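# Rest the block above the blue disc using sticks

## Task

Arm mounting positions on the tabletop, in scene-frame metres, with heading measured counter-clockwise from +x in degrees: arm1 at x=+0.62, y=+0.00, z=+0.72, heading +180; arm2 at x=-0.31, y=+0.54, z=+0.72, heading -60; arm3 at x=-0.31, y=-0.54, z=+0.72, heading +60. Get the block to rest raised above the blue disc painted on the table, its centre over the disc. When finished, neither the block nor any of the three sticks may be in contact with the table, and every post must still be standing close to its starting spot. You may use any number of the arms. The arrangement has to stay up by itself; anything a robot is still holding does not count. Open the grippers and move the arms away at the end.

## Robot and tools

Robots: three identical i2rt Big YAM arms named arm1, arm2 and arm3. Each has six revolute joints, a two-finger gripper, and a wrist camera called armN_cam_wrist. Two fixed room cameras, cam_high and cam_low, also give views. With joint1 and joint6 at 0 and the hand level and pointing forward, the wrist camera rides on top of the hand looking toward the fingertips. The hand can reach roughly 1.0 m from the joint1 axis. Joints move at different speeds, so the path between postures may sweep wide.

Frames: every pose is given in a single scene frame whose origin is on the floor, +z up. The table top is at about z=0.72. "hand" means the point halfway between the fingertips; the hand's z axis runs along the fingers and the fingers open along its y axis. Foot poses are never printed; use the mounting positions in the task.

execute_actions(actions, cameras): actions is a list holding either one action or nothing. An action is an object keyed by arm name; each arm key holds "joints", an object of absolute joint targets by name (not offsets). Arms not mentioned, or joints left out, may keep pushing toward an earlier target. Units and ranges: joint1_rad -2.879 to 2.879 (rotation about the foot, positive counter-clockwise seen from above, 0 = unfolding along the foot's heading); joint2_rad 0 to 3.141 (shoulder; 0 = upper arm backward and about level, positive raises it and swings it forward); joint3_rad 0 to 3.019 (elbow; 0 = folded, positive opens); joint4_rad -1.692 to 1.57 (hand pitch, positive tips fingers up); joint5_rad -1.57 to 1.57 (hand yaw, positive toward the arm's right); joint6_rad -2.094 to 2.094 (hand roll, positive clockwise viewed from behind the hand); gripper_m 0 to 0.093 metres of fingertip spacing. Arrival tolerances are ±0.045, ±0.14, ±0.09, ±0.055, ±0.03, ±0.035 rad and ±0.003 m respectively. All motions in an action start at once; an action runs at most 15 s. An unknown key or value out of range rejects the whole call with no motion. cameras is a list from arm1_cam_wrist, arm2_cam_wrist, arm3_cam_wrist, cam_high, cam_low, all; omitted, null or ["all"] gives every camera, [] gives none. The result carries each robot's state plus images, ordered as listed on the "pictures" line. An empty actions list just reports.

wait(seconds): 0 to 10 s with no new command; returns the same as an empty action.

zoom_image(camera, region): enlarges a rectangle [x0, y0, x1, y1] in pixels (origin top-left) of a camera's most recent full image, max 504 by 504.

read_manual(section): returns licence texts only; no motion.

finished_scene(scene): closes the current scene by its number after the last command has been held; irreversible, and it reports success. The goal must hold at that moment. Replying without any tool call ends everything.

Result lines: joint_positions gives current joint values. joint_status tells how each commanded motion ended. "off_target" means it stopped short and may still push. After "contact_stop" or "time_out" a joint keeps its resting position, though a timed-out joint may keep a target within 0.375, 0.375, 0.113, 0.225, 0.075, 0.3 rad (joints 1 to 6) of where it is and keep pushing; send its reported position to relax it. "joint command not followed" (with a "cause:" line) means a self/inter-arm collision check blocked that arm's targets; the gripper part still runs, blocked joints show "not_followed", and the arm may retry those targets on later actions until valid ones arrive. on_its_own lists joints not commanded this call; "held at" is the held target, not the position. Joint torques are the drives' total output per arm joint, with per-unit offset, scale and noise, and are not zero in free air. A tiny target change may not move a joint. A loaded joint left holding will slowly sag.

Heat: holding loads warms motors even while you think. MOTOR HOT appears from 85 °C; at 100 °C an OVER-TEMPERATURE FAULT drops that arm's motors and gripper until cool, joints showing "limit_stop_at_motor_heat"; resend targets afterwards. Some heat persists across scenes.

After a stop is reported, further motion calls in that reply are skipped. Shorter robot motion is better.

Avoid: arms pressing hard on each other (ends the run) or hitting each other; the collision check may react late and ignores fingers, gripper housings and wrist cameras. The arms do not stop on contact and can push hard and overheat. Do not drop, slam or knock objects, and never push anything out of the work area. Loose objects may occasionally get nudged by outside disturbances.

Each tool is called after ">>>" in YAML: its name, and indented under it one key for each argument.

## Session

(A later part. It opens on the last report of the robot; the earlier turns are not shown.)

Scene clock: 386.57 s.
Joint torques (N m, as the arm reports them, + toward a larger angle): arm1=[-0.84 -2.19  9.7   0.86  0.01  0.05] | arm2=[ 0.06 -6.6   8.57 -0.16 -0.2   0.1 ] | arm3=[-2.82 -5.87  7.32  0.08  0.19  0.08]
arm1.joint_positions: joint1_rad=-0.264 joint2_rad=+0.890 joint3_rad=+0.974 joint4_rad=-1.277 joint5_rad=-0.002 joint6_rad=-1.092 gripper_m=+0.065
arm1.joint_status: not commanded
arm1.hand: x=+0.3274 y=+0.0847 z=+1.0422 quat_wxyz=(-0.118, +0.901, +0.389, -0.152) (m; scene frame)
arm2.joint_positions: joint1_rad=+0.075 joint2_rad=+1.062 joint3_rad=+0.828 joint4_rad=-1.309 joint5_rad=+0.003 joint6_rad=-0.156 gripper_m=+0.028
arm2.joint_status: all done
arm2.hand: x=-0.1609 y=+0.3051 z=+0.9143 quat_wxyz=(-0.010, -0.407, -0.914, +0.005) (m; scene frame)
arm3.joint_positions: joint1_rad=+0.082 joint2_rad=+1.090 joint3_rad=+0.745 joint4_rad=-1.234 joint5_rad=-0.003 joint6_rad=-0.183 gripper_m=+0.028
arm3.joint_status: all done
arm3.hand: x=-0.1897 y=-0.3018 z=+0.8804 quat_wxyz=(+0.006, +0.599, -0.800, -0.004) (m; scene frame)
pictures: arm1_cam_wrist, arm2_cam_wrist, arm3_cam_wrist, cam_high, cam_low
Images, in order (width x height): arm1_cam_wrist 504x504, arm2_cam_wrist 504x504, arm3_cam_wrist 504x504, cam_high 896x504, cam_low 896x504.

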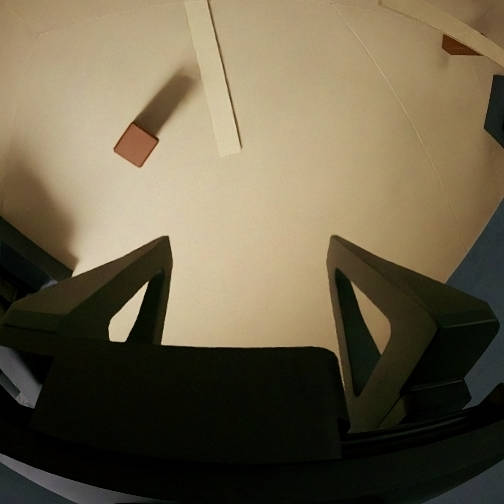

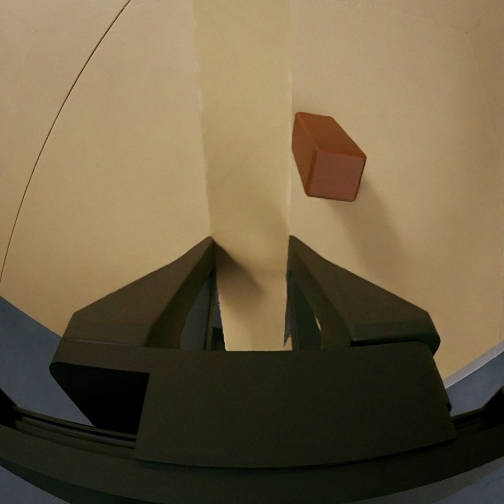

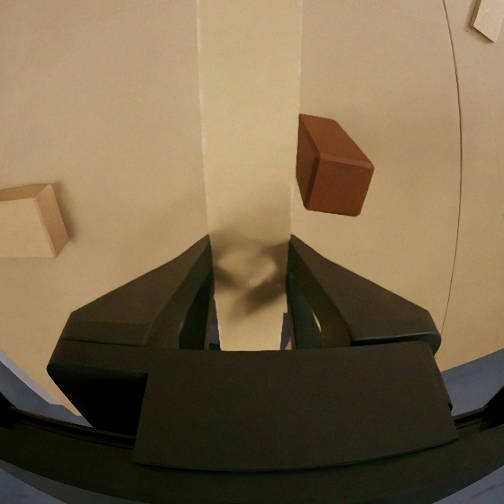

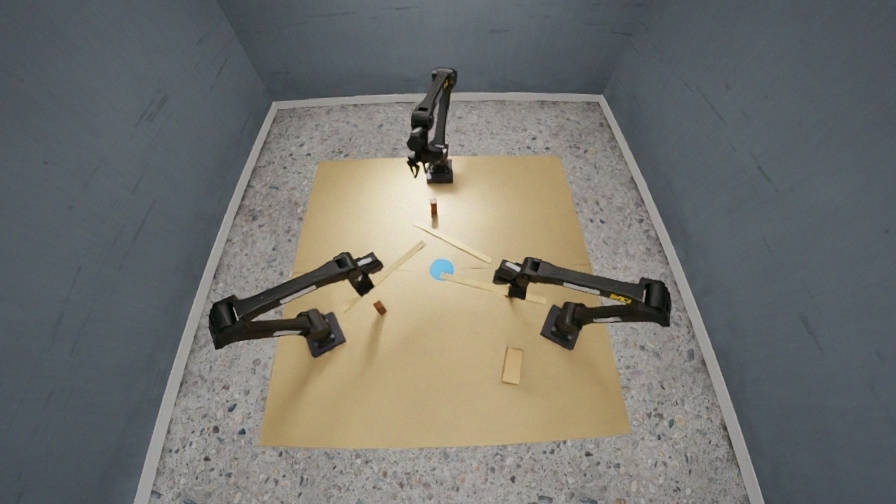

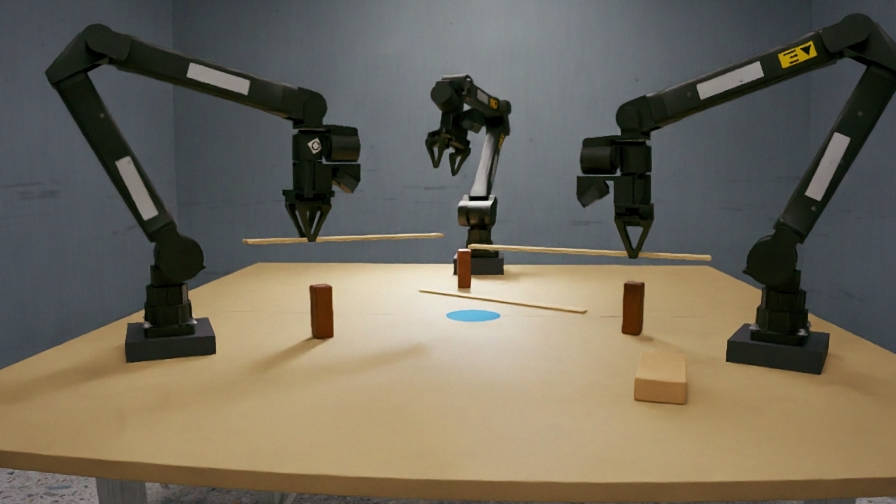

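>>> execute_actions:
  actions:
    - {"arm1":{"joints":{"joint1_rad":-0.093,"joint2_rad":1.514,"joint3_rad":1.097,"joint4_rad":-1.142,"joint6_rad":-1.12}},"arm2":{"joints":{"joint1_rad":-0.108,"joint2_rad":1.135,"joint3_rad":0.772,"joint4_rad":-1.0,"joint5_rad":-0.066,"joint6_rad":-0.342}},"arm3":{"joints":{"joint1_rad":0.002,"joint2_rad":1.352,"joint3_rad":0.975,"joint4_rad":-0.973,"joint5_rad":-0.051,"joint6_rad":-0.265}}}

Scene clock: 496.90 s.
Joint torques (N m, as the arm reports them, + toward a larger angle): arm1=[  0.1  -12.85   9.71   1.01  -0.05   0.02] | arm2=[ 0.59 -8.63  9.22  1.49 -0.34 -0.18] | arm3=[-2.94 -9.84  9.82  0.87 -0.14 -0.25]
arm1.joint_positions: joint1_rad=-0.096 joint2_rad=+1.522 joint3_rad=+1.068 joint4_rad=-1.154 joint5_rad=-0.001 joint6_rad=-1.112 gripper_m=+0.065
arm1.joint_status: all done
arm1.hand: x=+0.2184 y=+0.0443 z=+0.8716 quat_wxyz=(+0.010, +0.876, +0.481, +0.009) (m; scene frame)
arm2.joint_positions: joint1_rad=-0.113 joint2_rad=+1.144 joint3_rad=+0.763 joint4_rad=-1.025 joint5_rad=-0.062 joint6_rad=-0.328 gripper_m=+0.028
arm2.joint_status: all done
arm2.hand: x=-0.1784 y=+0.2423 z=+0.8729 quat_wxyz=(-0.080, -0.410, -0.908, +0.030) (m; scene frame)
arm3.joint_positions: joint1_rad=+0.011 joint2_rad=+1.357 joint3_rad=+0.938 joint4_rad=-0.982 joint5_rad=-0.046 joint6_rad=-0.248 gripper_m=+0.028
arm3.joint_status: all done
arm3.hand: x=-0.1108 y=-0.1919 z=+0.8753 quat_wxyz=(-0.068, +0.596, -0.798, -0.058) (m; scene frame)
pictures: arm1_cam_wrist, arm2_cam_wrist, arm3_cam_wrist, cam_high, cam_low
Images, in order (width x height): arm1_cam_wrist 504x504, arm2_cam_wrist 504x504, arm3_cam_wrist 504x504, cam_high 896x504, cam_low 896x504.

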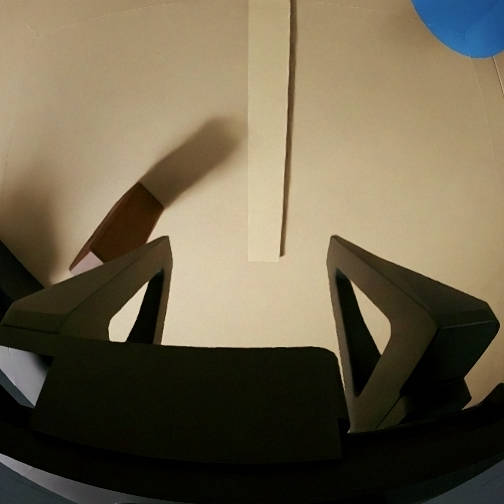

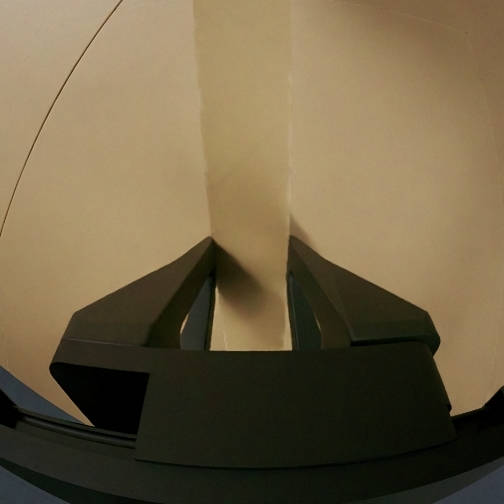

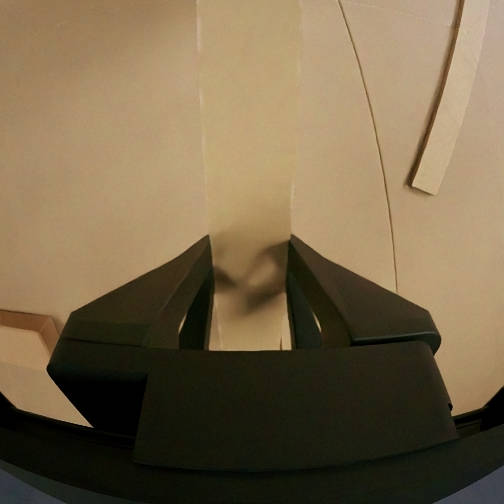

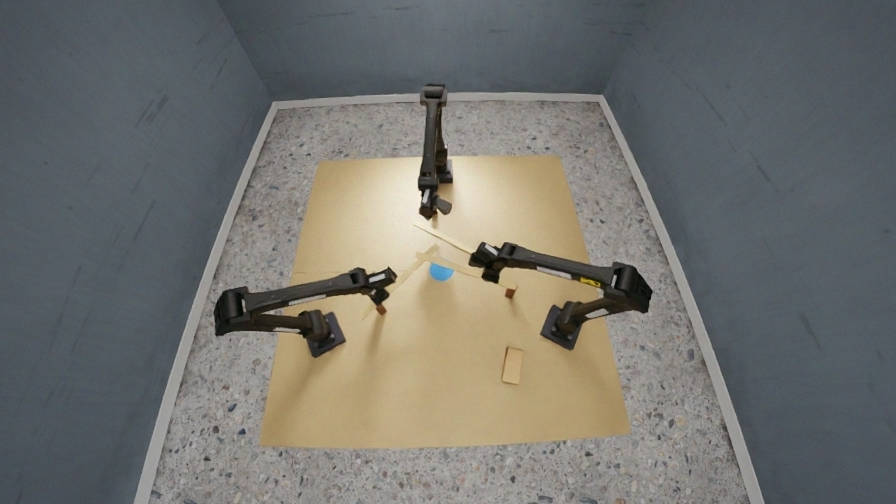

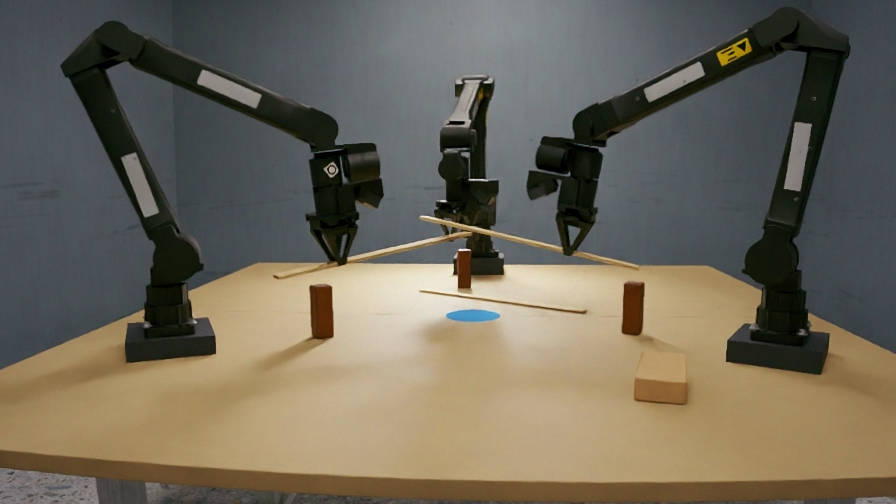

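>>> zoom_image:
  camera: "cam_high"
  region: [340, 200, 540, 330]

Region (340, 200, 540, 330) of cam_high's 896x504 image, scaled by 2.520, with more detail than that image has; it fills the top 328 rows of this view, and the rest is white.

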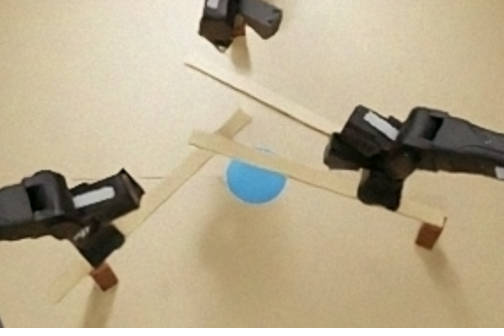

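>>> zoom_image:
  camera: "cam_high"
  region: [480, 265, 540, 315]

>>> zoom_image:
  camera: "cam_high"
  region: [350, 280, 410, 330]

Region (480, 265, 540, 315) of cam_high's 896x504 image, scaled by 8.400, with more detail than that image has.

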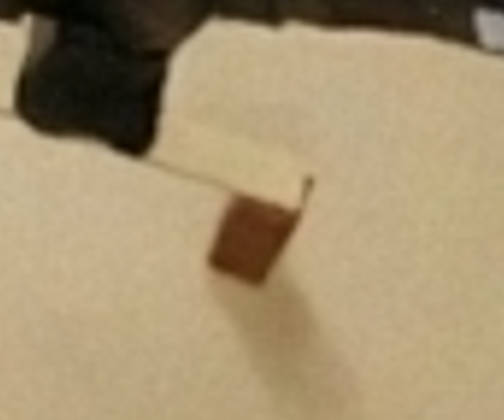

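Region (350, 280, 410, 330) of cam_high's 896x504 image, scaled by 8.400, with more detail than that image has.

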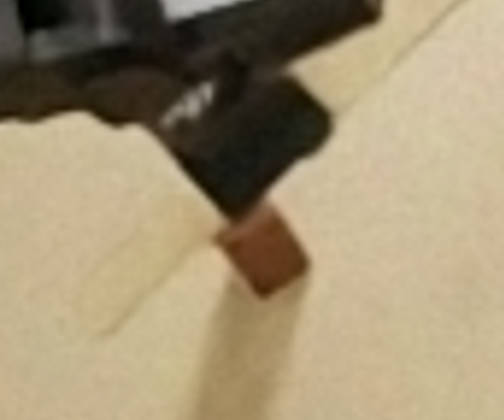

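>>> execute_actions:
  actions:
    - {"arm1":{"joints":{"joint1_rad":-0.057,"joint2_rad":1.709,"joint3_rad":0.987,"joint4_rad":-0.831,"joint6_rad":-1.067}},"arm2":{"joints":{"joint1_rad":-0.084,"joint6_rad":-0.295}},"arm3":{"joints":{"joint1_rad":-0.026,"joint3_rad":1.0,"joint4_rad":-0.962,"joint6_rad":-0.28}}}
  cameras: ["arm1_cam_wrist","cam_high","cam_low"]

Scene clock: 565.33 s.
Joint torques (N m, as the arm reports them, + toward a larger angle): arm1=[  0.69 -15.42   6.34   1.24  -0.06   0.16] | arm2=[ 0.6  -8.67  9.18  1.51 -0.31  0.1 ] | arm3=[ -3.45 -10.05  10.81   1.05  -0.13  -0.26]
arm1.joint_positions: joint1_rad=-0.067 joint2_rad=+1.726 joint3_rad=+0.984 joint4_rad=-0.846 joint5_rad=-0.001 joint6_rad=-1.075 gripper_m=+0.065
arm1.joint_status: all done
arm1.hand: x=+0.1967 y=+0.0334 z=+0.7632 quat_wxyz=(+0.004, +0.878, +0.478, +0.001) (m; scene frame)
arm2.joint_positions: joint1_rad=-0.088 joint2_rad=+1.144 joint3_rad=+0.763 joint4_rad=-1.025 joint5_rad=-0.062 joint6_rad=-0.308 gripper_m=+0.028
arm2.joint_status: all done
arm2.hand: x=-0.1713 y=+0.2456 z=+0.8729 quat_wxyz=(-0.081, -0.408, -0.909, +0.028) (m; scene frame)
arm3.joint_positions: joint1_rad=-0.015 joint2_rad=+1.357 joint3_rad=+0.950 joint4_rad=-0.974 joint5_rad=-0.047 joint6_rad=-0.264 gripper_m=+0.028
arm3.joint_status: all done
arm3.hand: x=-0.0987 y=-0.1916 z=+0.8801 quat_wxyz=(-0.078, +0.592, -0.800, -0.061) (m; scene frame)
pictures: arm1_cam_wrist, cam_high, cam_low
Images, in order (width x height): arm1_cam_wrist 504x504, cam_high 896x504, cam_low 896x504.

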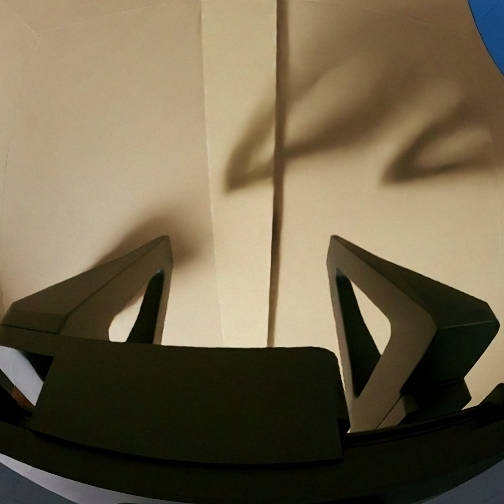

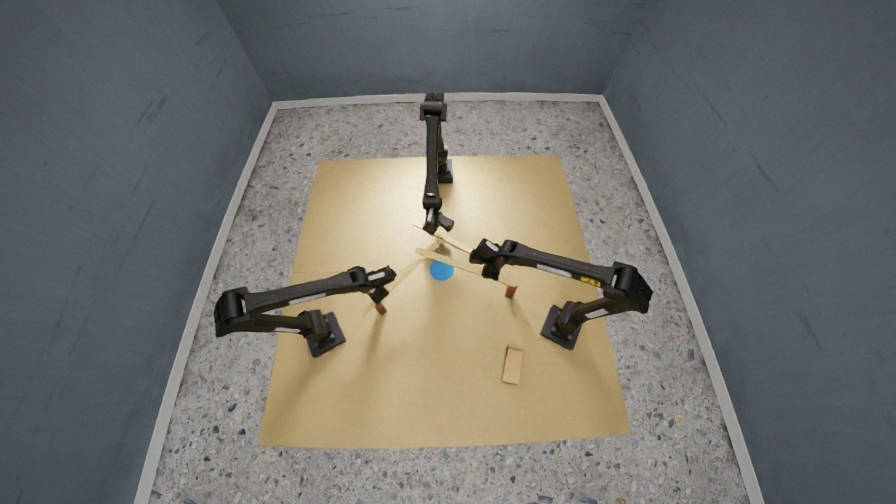

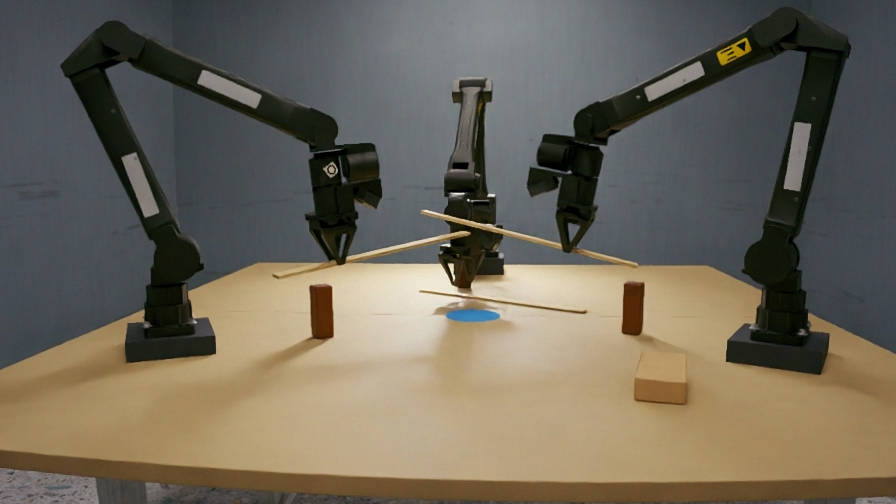

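>>> zoom_image:
  camera: "arm1_cam_wrist"
  region: [140, 120, 370, 350]

Region (140, 120, 370, 350) of arm1_cam_wrist's 504x504 image, scaled by 2.191, with more detail than that image has.

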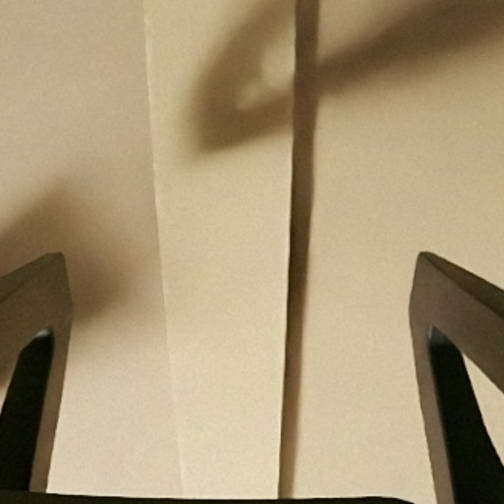

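>>> execute_actions:
  actions:
    - {"arm1":{"joints":{"joint2_rad":1.812,"joint3_rad":0.962,"joint4_rad":-0.722}}}
  cameras: ["arm1_cam_wrist","cam_low"]

Scene clock: 577.90 s.
Joint torques (N m, as the arm reports them, + toward a larger angle): arm1=[  0.56 -13.11   4.77   1.14  -0.04   0.15] | arm2=[ 0.57 -8.79  9.19  1.53 -0.32  0.09] | arm3=[-2.79 -9.77 10.75  1.04 -0.14 -0.27]
arm1.joint_positions: joint1_rad=-0.067 joint2_rad=+1.799 joint3_rad=+0.971 joint4_rad=-0.734 joint5_rad=-0.001 joint6_rad=-1.074 gripper_m=+0.065
arm1.joint_status: all done
arm1.hand: x=+0.1866 y=+0.0341 z=+0.7302 quat_wxyz=(-0.003, +0.878, +0.478, -0.010) (m; scene frame)
arm2.joint_positions: joint1_rad=-0.088 joint2_rad=+1.144 joint3_rad=+0.763 joint4_rad=-1.025 joint5_rad=-0.062 joint6_rad=-0.308 gripper_m=+0.028
arm2.joint_status: not commanded
arm2.hand: x=-0.1713 y=+0.2456 z=+0.8729 quat_wxyz=(-0.081, -0.408, -0.909, +0.028) (m; scene frame)
arm3.joint_positions: joint1_rad=-0.015 joint2_rad=+1.357 joint3_rad=+0.950 joint4_rad=-0.974 joint5_rad=-0.047 joint6_rad=-0.264 gripper_m=+0.028
arm3.joint_status: not commanded
arm3.hand: x=-0.0987 y=-0.1916 z=+0.8801 quat_wxyz=(-0.078, +0.592, -0.800, -0.061) (m; scene frame)
pictures: arm1_cam_wrist, cam_low
Images, in order (width x height): arm1_cam_wrist 504x504, cam_low 896x504.

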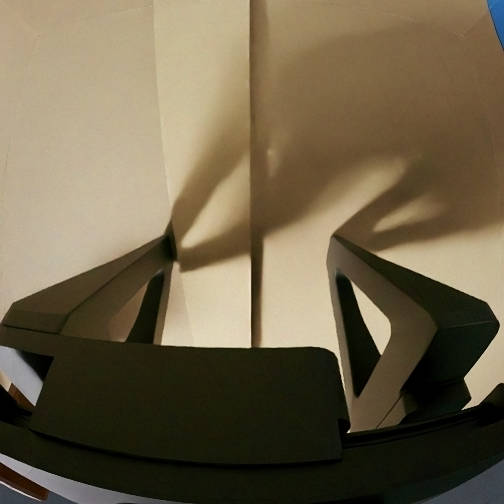

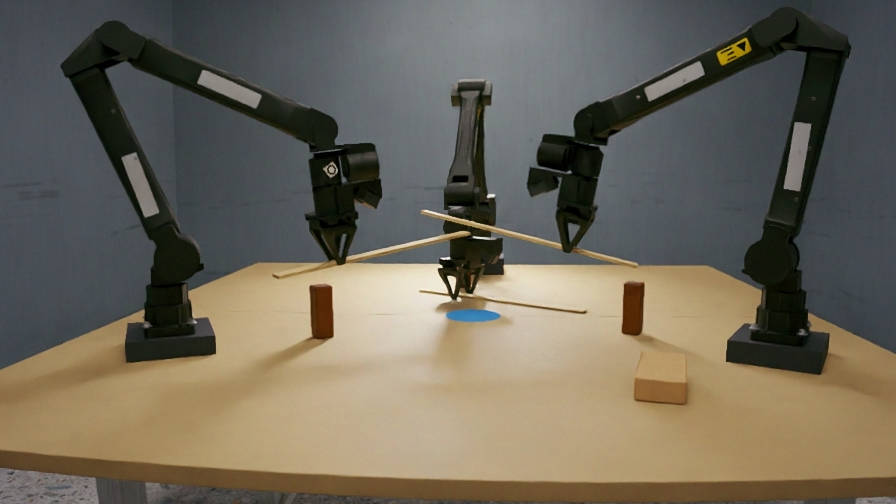

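>>> zoom_image:
  camera: "arm1_cam_wrist"
  region: [120, 170, 350, 350]

Region (120, 170, 350, 350) of arm1_cam_wrist's 504x504 image, scaled by 2.191, with more detail than that image has; it fills the top 394 rows of this view, and the rest is white.

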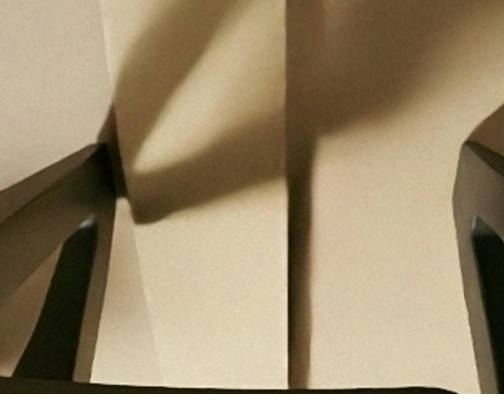

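>>> execute_actions:
  actions:
    - {"arm1":{"joints":{"joint1_rad":-0.048,"joint2_rad":1.826,"joint3_rad":0.949}}}
  cameras: ["arm1_cam_wrist"]

Scene clock: 588.33 s.
Joint torques (N m, as the arm reports them, + toward a larger angle): arm1=[  1.37 -11.83   3.67   1.16  -0.05   0.15] | arm2=[ 0.49 -8.67  9.16  1.49 -0.32  0.07] | arm3=[-2.9  -9.93 10.85  1.06 -0.14 -0.27]
arm1.joint_positions: joint1_rad=-0.067 joint2_rad=+1.799 joint3_rad=+0.971 joint4_rad=-0.734 joint5_rad=-0.001 joint6_rad=-1.074 gripper_m=+0.065
arm1.joint_status: all done
arm1.hand: x=+0.1866 y=+0.0341 z=+0.7302 quat_wxyz=(-0.003, +0.878, +0.478, -0.010) (m; scene frame)
arm2.joint_positions: joint1_rad=-0.088 joint2_rad=+1.144 joint3_rad=+0.763 joint4_rad=-1.025 joint5_rad=-0.062 joint6_rad=-0.308 gripper_m=+0.028
arm2.joint_status: not commanded
arm2.hand: x=-0.1713 y=+0.2456 z=+0.8729 quat_wxyz=(-0.081, -0.408, -0.909, +0.028) (m; scene frame)
arm3.joint_positions: joint1_rad=-0.015 joint2_rad=+1.357 joint3_rad=+0.950 joint4_rad=-0.974 joint5_rad=-0.047 joint6_rad=-0.264 gripper_m=+0.028
arm3.joint_status: not commanded
arm3.hand: x=-0.0987 y=-0.1916 z=+0.8801 quat_wxyz=(-0.078, +0.592, -0.800, -0.061) (m; scene frame)
pictures: arm1_cam_wrist
Images, in order (width x height): arm1_cam_wrist 504x504.

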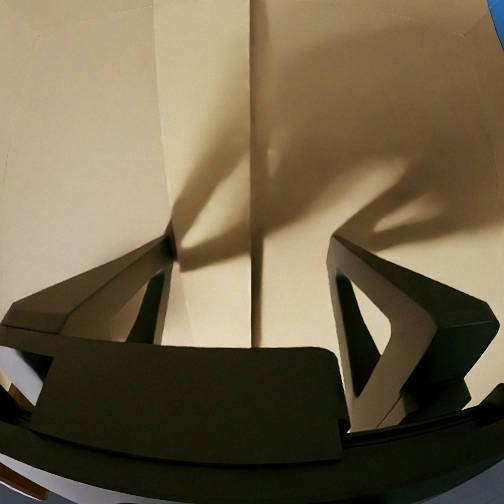

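>>> execute_actions:
  actions:
    - {"arm1":{"joints":{"joint1_rad":-0.062,"joint2_rad":1.81,"joint3_rad":0.965,"gripper_m":0.015}}}
  cameras: ["arm1_cam_wrist","cam_low"]

Scene clock: 594.17 s.
Joint torques (N m, as the arm reports them, + toward a larger angle): arm1=[  0.34 -13.33   5.07   1.18   0.03   0.14] | arm2=[ 0.57 -8.82  9.17  1.56 -0.33  0.09] | arm3=[-3.27 -9.99 10.89  1.06 -0.14 -0.25]
arm1.joint_positions: joint1_rad=-0.066 joint2_rad=+1.799 joint3_rad=+0.971 joint4_rad=-0.734 joint5_rad=-0.003 joint6_rad=-1.073 gripper_m=+0.028
arm1.joint_status: gripper_m off_target (ended at +0.028, target +0.015); the others done
arm1.hand: x=+0.1868 y=+0.0335 z=+0.7301 quat_wxyz=(-0.002, +0.879, +0.477, -0.011) (m; scene frame)
arm2.joint_positions: joint1_rad=-0.088 joint2_rad=+1.144 joint3_rad=+0.763 joint4_rad=-1.025 joint5_rad=-0.062 joint6_rad=-0.308 gripper_m=+0.028
arm2.joint_status: not commanded
arm2.hand: x=-0.1713 y=+0.2456 z=+0.8729 quat_wxyz=(-0.081, -0.408, -0.909, +0.028) (m; scene frame)
arm3.joint_positions: joint1_rad=-0.015 joint2_rad=+1.357 joint3_rad=+0.950 joint4_rad=-0.974 joint5_rad=-0.047 joint6_rad=-0.264 gripper_m=+0.028
arm3.joint_status: not commanded
arm3.hand: x=-0.0987 y=-0.1916 z=+0.8801 quat_wxyz=(-0.078, +0.592, -0.800, -0.061) (m; scene frame)
pictures: arm1_cam_wrist, cam_low
Images, in order (width x height): arm1_cam_wrist 504x504, cam_low 896x504.

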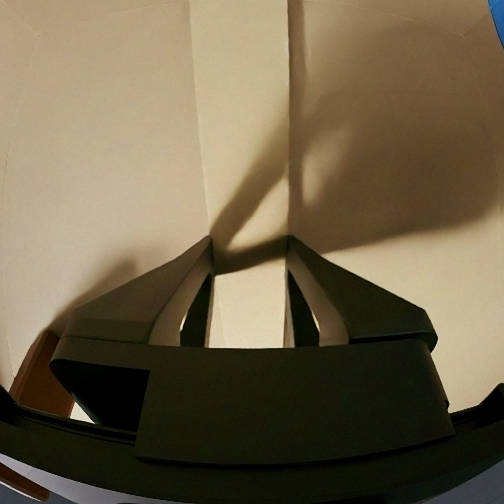

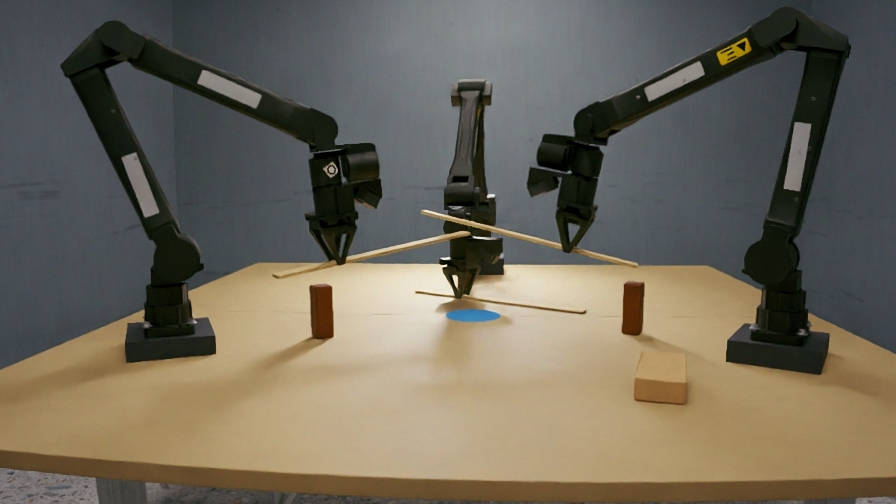

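>>> execute_actions:
  actions:
    - {"arm1":{"joints":{"joint2_rad":1.378,"joint3_rad":0.93,"joint4_rad":-0.945}}}
  cameras: ["arm1_cam_wrist","cam_high","cam_low"]

Scene clock: 638.63 s.
Joint torques (N m, as the arm reports them, + toward a larger angle): arm1=[ 0.2  -8.45  8.28  0.58 -0.06  0.15] | arm2=[ 0.6  -8.94  9.16  1.46 -0.33  0.08] | arm3=[-2.97 -9.8  10.77  1.07 -0.14 -0.25]
arm1.joint_positions: joint1_rad=-0.066 joint2_rad=+1.367 joint3_rad=+0.924 joint4_rad=-0.933 joint5_rad=+0.000 joint6_rad=-1.072 gripper_m=+0.028
arm1.joint_status: all done
arm1.hand: x=+0.2183 y=+0.0322 z=+0.8829 quat_wxyz=(-0.054, +0.874, +0.474, -0.088) (m; scene frame)
arm2.joint_positions: joint1_rad=-0.088 joint2_rad=+1.144 joint3_rad=+0.763 joint4_rad=-1.025 joint5_rad=-0.062 joint6_rad=-0.308 gripper_m=+0.028
arm2.joint_status: not commanded
arm2.hand: x=-0.1713 y=+0.2456 z=+0.8729 quat_wxyz=(-0.081, -0.408, -0.909, +0.028) (m; scene frame)
arm3.joint_positions: joint1_rad=-0.015 joint2_rad=+1.357 joint3_rad=+0.950 joint4_rad=-0.974 joint5_rad=-0.047 joint6_rad=-0.264 gripper_m=+0.028
arm3.joint_status: not commanded
arm3.hand: x=-0.0987 y=-0.1916 z=+0.8801 quat_wxyz=(-0.078, +0.592, -0.800, -0.061) (m; scene frame)
pictures: arm1_cam_wrist, cam_high, cam_low
Images, in order (width x height): arm1_cam_wrist 504x504, cam_high 896x504, cam_low 896x504.

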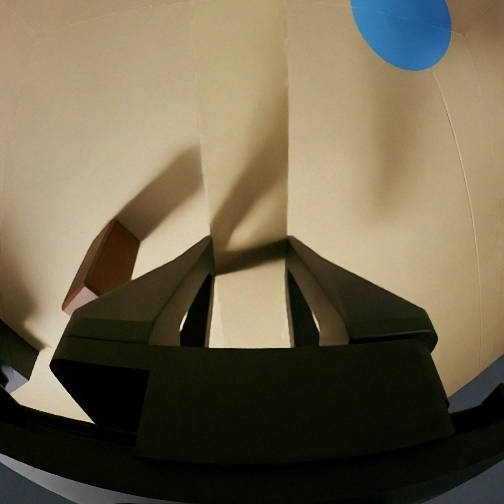

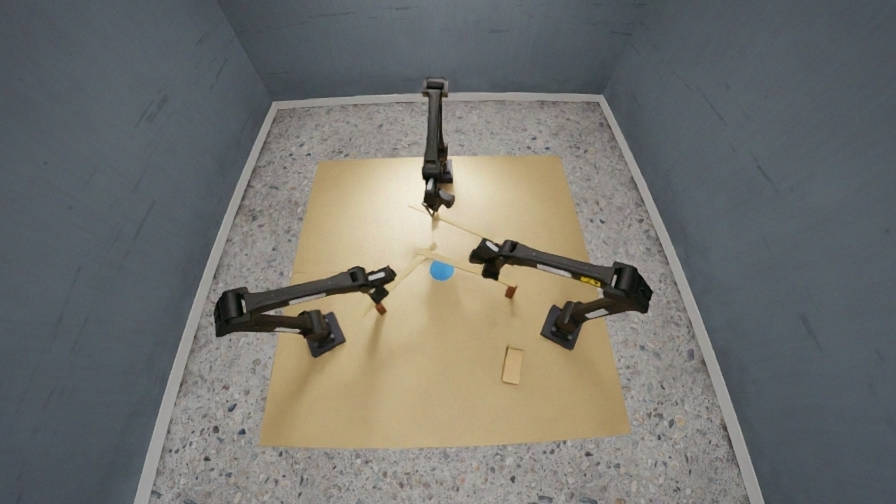

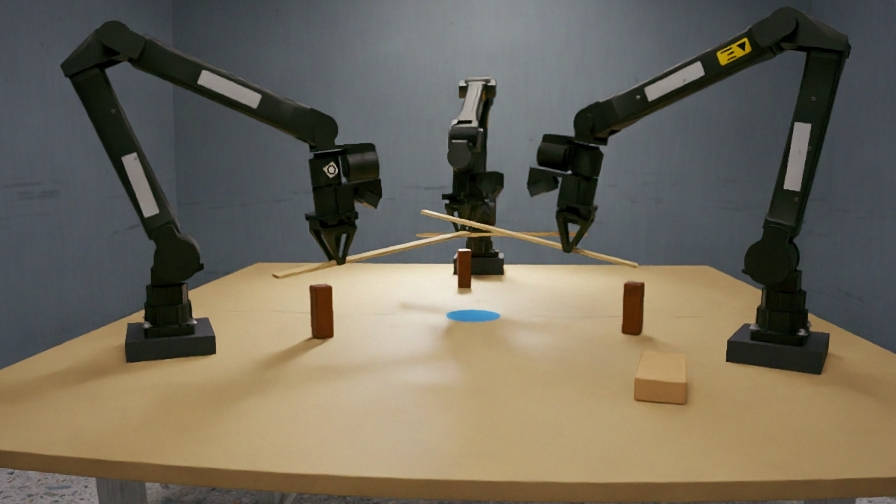

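>>> execute_actions:
  actions:
    - {"arm1":{"joints":{"joint1_rad":-0.126,"joint2_rad":1.164,"joint3_rad":0.758,"joint4_rad":-1.003,"joint5_rad":-0.07,"joint6_rad":-0.327}}}
  cameras: ["arm1_cam_wrist","cam_high","cam_low"]

>>> zoom_image:
  camera: "cam_high"
  region: [350, 170, 540, 330]

Scene clock: 659.47 s.
Joint torques (N m, as the arm reports them, + toward a larger angle): arm1=[-0.79 -6.31  7.88  0.76 -0.17  0.14] | arm2=[ 0.6  -8.64  9.19  1.5  -0.33  0.09] | arm3=[-2.9  -9.74 10.75  1.04 -0.13 -0.26]
arm1.joint_positions: joint1_rad=-0.119 joint2_rad=+1.164 joint3_rad=+0.758 joint4_rad=-0.997 joint5_rad=-0.067 joint6_rad=-0.335 gripper_m=+0.028
arm1.joint_status: all done
arm1.hand: x=+0.2965 y=+0.0318 z=+0.8842 quat_wxyz=(+0.014, +0.990, +0.105, -0.095) (m; scene frame)
arm2.joint_positions: joint1_rad=-0.088 joint2_rad=+1.144 joint3_rad=+0.763 joint4_rad=-1.025 joint5_rad=-0.062 joint6_rad=-0.308 gripper_m=+0.028
arm2.joint_status: not commanded
arm2.hand: x=-0.1713 y=+0.2456 z=+0.8729 quat_wxyz=(-0.081, -0.408, -0.909, +0.028) (m; scene frame)
arm3.joint_positions: joint1_rad=-0.015 joint2_rad=+1.357 joint3_rad=+0.950 joint4_rad=-0.974 joint5_rad=-0.047 joint6_rad=-0.264 gripper_m=+0.028
arm3.joint_status: not commanded
arm3.hand: x=-0.0987 y=-0.1916 z=+0.8801 quat_wxyz=(-0.078, +0.592, -0.800, -0.061) (m; scene frame)
pictures: arm1_cam_wrist, cam_high, cam_low
Images, in order (width x height): arm1_cam_wrist 504x504, cam_high 896x504, cam_low 896x504.

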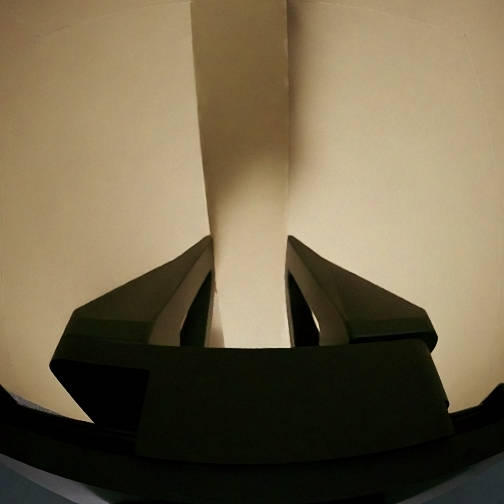

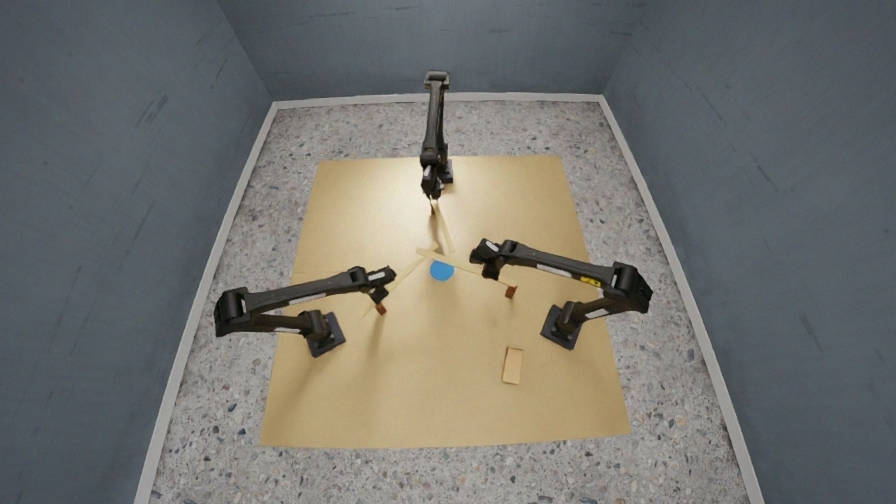

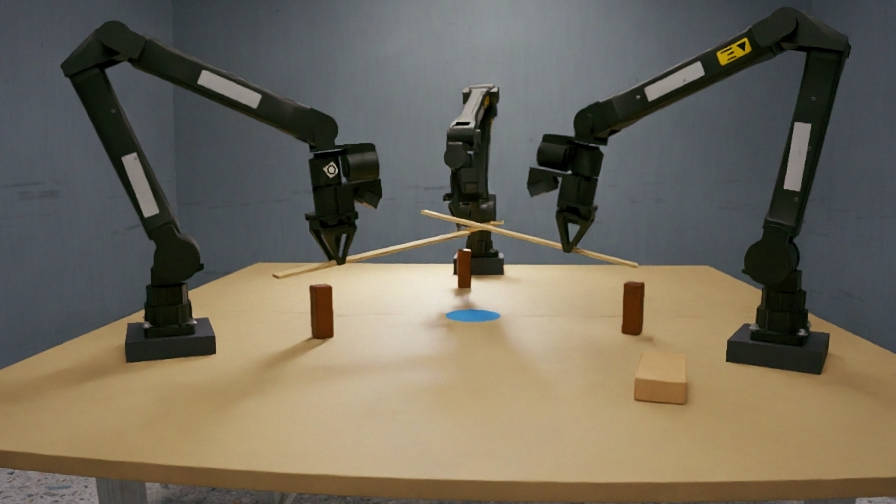

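Region (350, 170, 540, 330) of cam_high's 896x504 image, scaled by 2.653, with more detail than that image has; it fills the top 424 rows of this view, and the rest is white.

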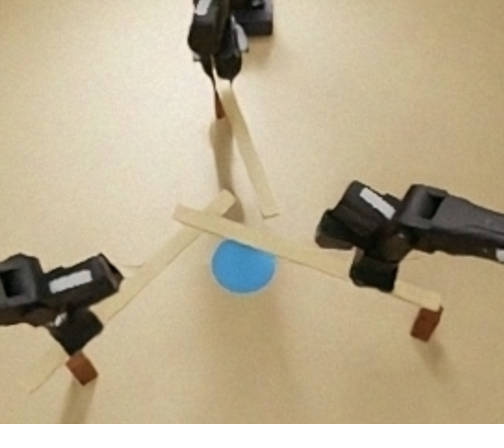

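>>> execute_actions:
  actions:
    - {"arm1":{"joints":{"joint1_rad":-0.03,"joint2_rad":1.378,"joint3_rad":0.999,"joint4_rad":-0.96,"joint5_rad":-0.047,"joint6_rad":-0.247}},"arm2":{"joints":{"joint4_rad":-0.97}}}
  cameras: ["arm1_cam_wrist","cam_high","cam_low"]

>>> zoom_image:
  camera: "cam_high"
  region: [350, 170, 540, 330]

>>> zoom_image:
  camera: "cam_low"
  region: [370, 180, 570, 300]

Scene clock: 708.27 s.
Joint torques (N m, as the arm reports them, + toward a larger angle): arm1=[  0.14 -10.32  12.26   1.63  -0.04   0.15] | arm2=[ 0.66 -8.68  9.18  1.55 -0.32  0.09] | arm3=[-2.79 -9.67 10.77  0.93 -0.1  -0.24]
arm1.joint_positions: joint1_rad=-0.035 joint2_rad=+1.383 joint3_rad=+0.946 joint4_rad=-0.976 joint5_rad=-0.047 joint6_rad=-0.253 gripper_m=+0.028
arm1.joint_status: all done
arm1.hand: x=+0.2190 y=+0.0115 z=+0.8837 quat_wxyz=(+0.013, +0.991, +0.104, -0.087) (m; scene frame)
arm2.joint_positions: joint1_rad=-0.088 joint2_rad=+1.144 joint3_rad=+0.763 joint4_rad=-0.995 joint5_rad=-0.062 joint6_rad=-0.308 gripper_m=+0.028
arm2.joint_status: all done
arm2.hand: x=-0.1684 y=+0.2390 z=+0.8742 quat_wxyz=(-0.092, -0.407, -0.908, +0.038) (m; scene frame)
arm3.joint_positions: joint1_rad=-0.015 joint2_rad=+1.357 joint3_rad=+0.950 joint4_rad=-0.973 joint5_rad=-0.047 joint6_rad=-0.265 gripper_m=+0.028
arm3.joint_status: not commanded
arm3.hand: x=-0.0986 y=-0.1913 z=+0.8801 quat_wxyz=(-0.079, +0.592, -0.800, -0.061) (m; scene frame)
pictures: arm1_cam_wrist, cam_high, cam_low
Images, in order (width x height): arm1_cam_wrist 504x504, cam_high 896x504, cam_low 896x504.

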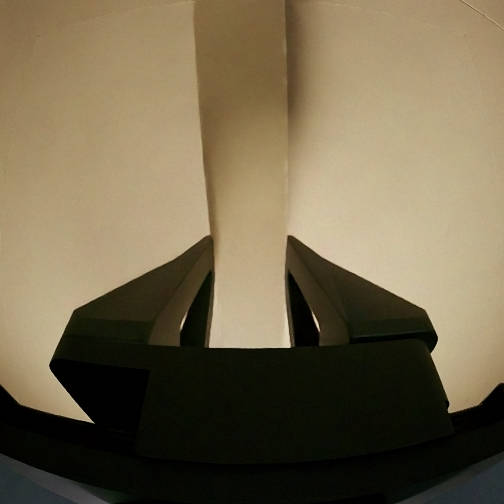

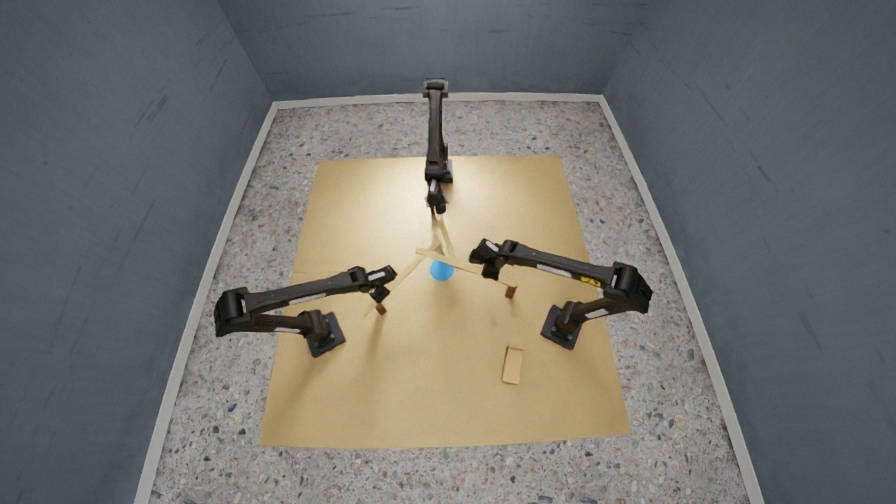

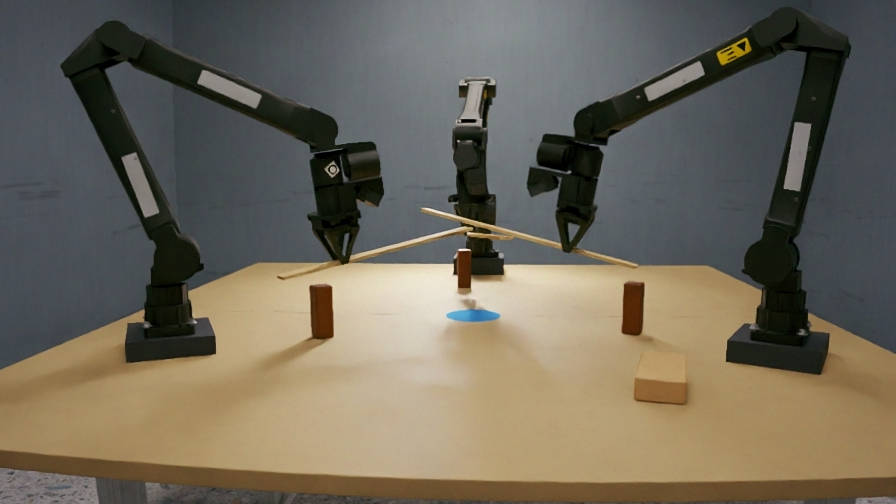

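Region (350, 170, 540, 330) of cam_high's 896x504 image, scaled by 2.653, with more detail than that image has; it fills the top 424 rows of this view, and the rest is white.

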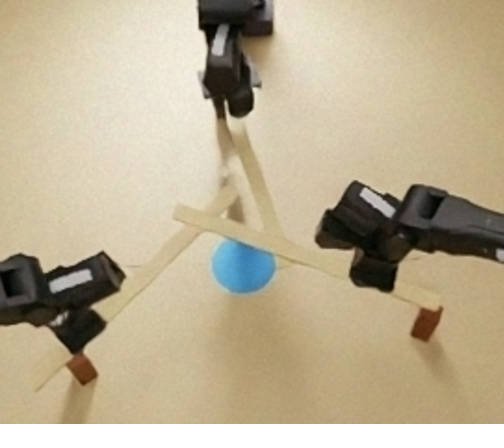

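Region (370, 180, 570, 300) of cam_low's 896x504 image, scaled by 2.520, with more detail than that image has; it fills the top 302 rows of this view, and the rest is white.

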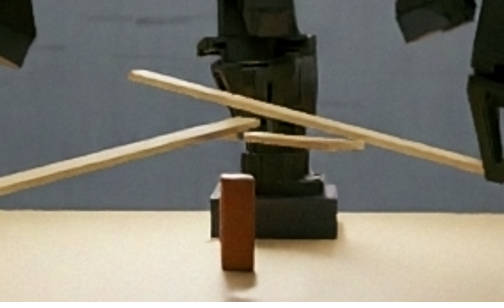

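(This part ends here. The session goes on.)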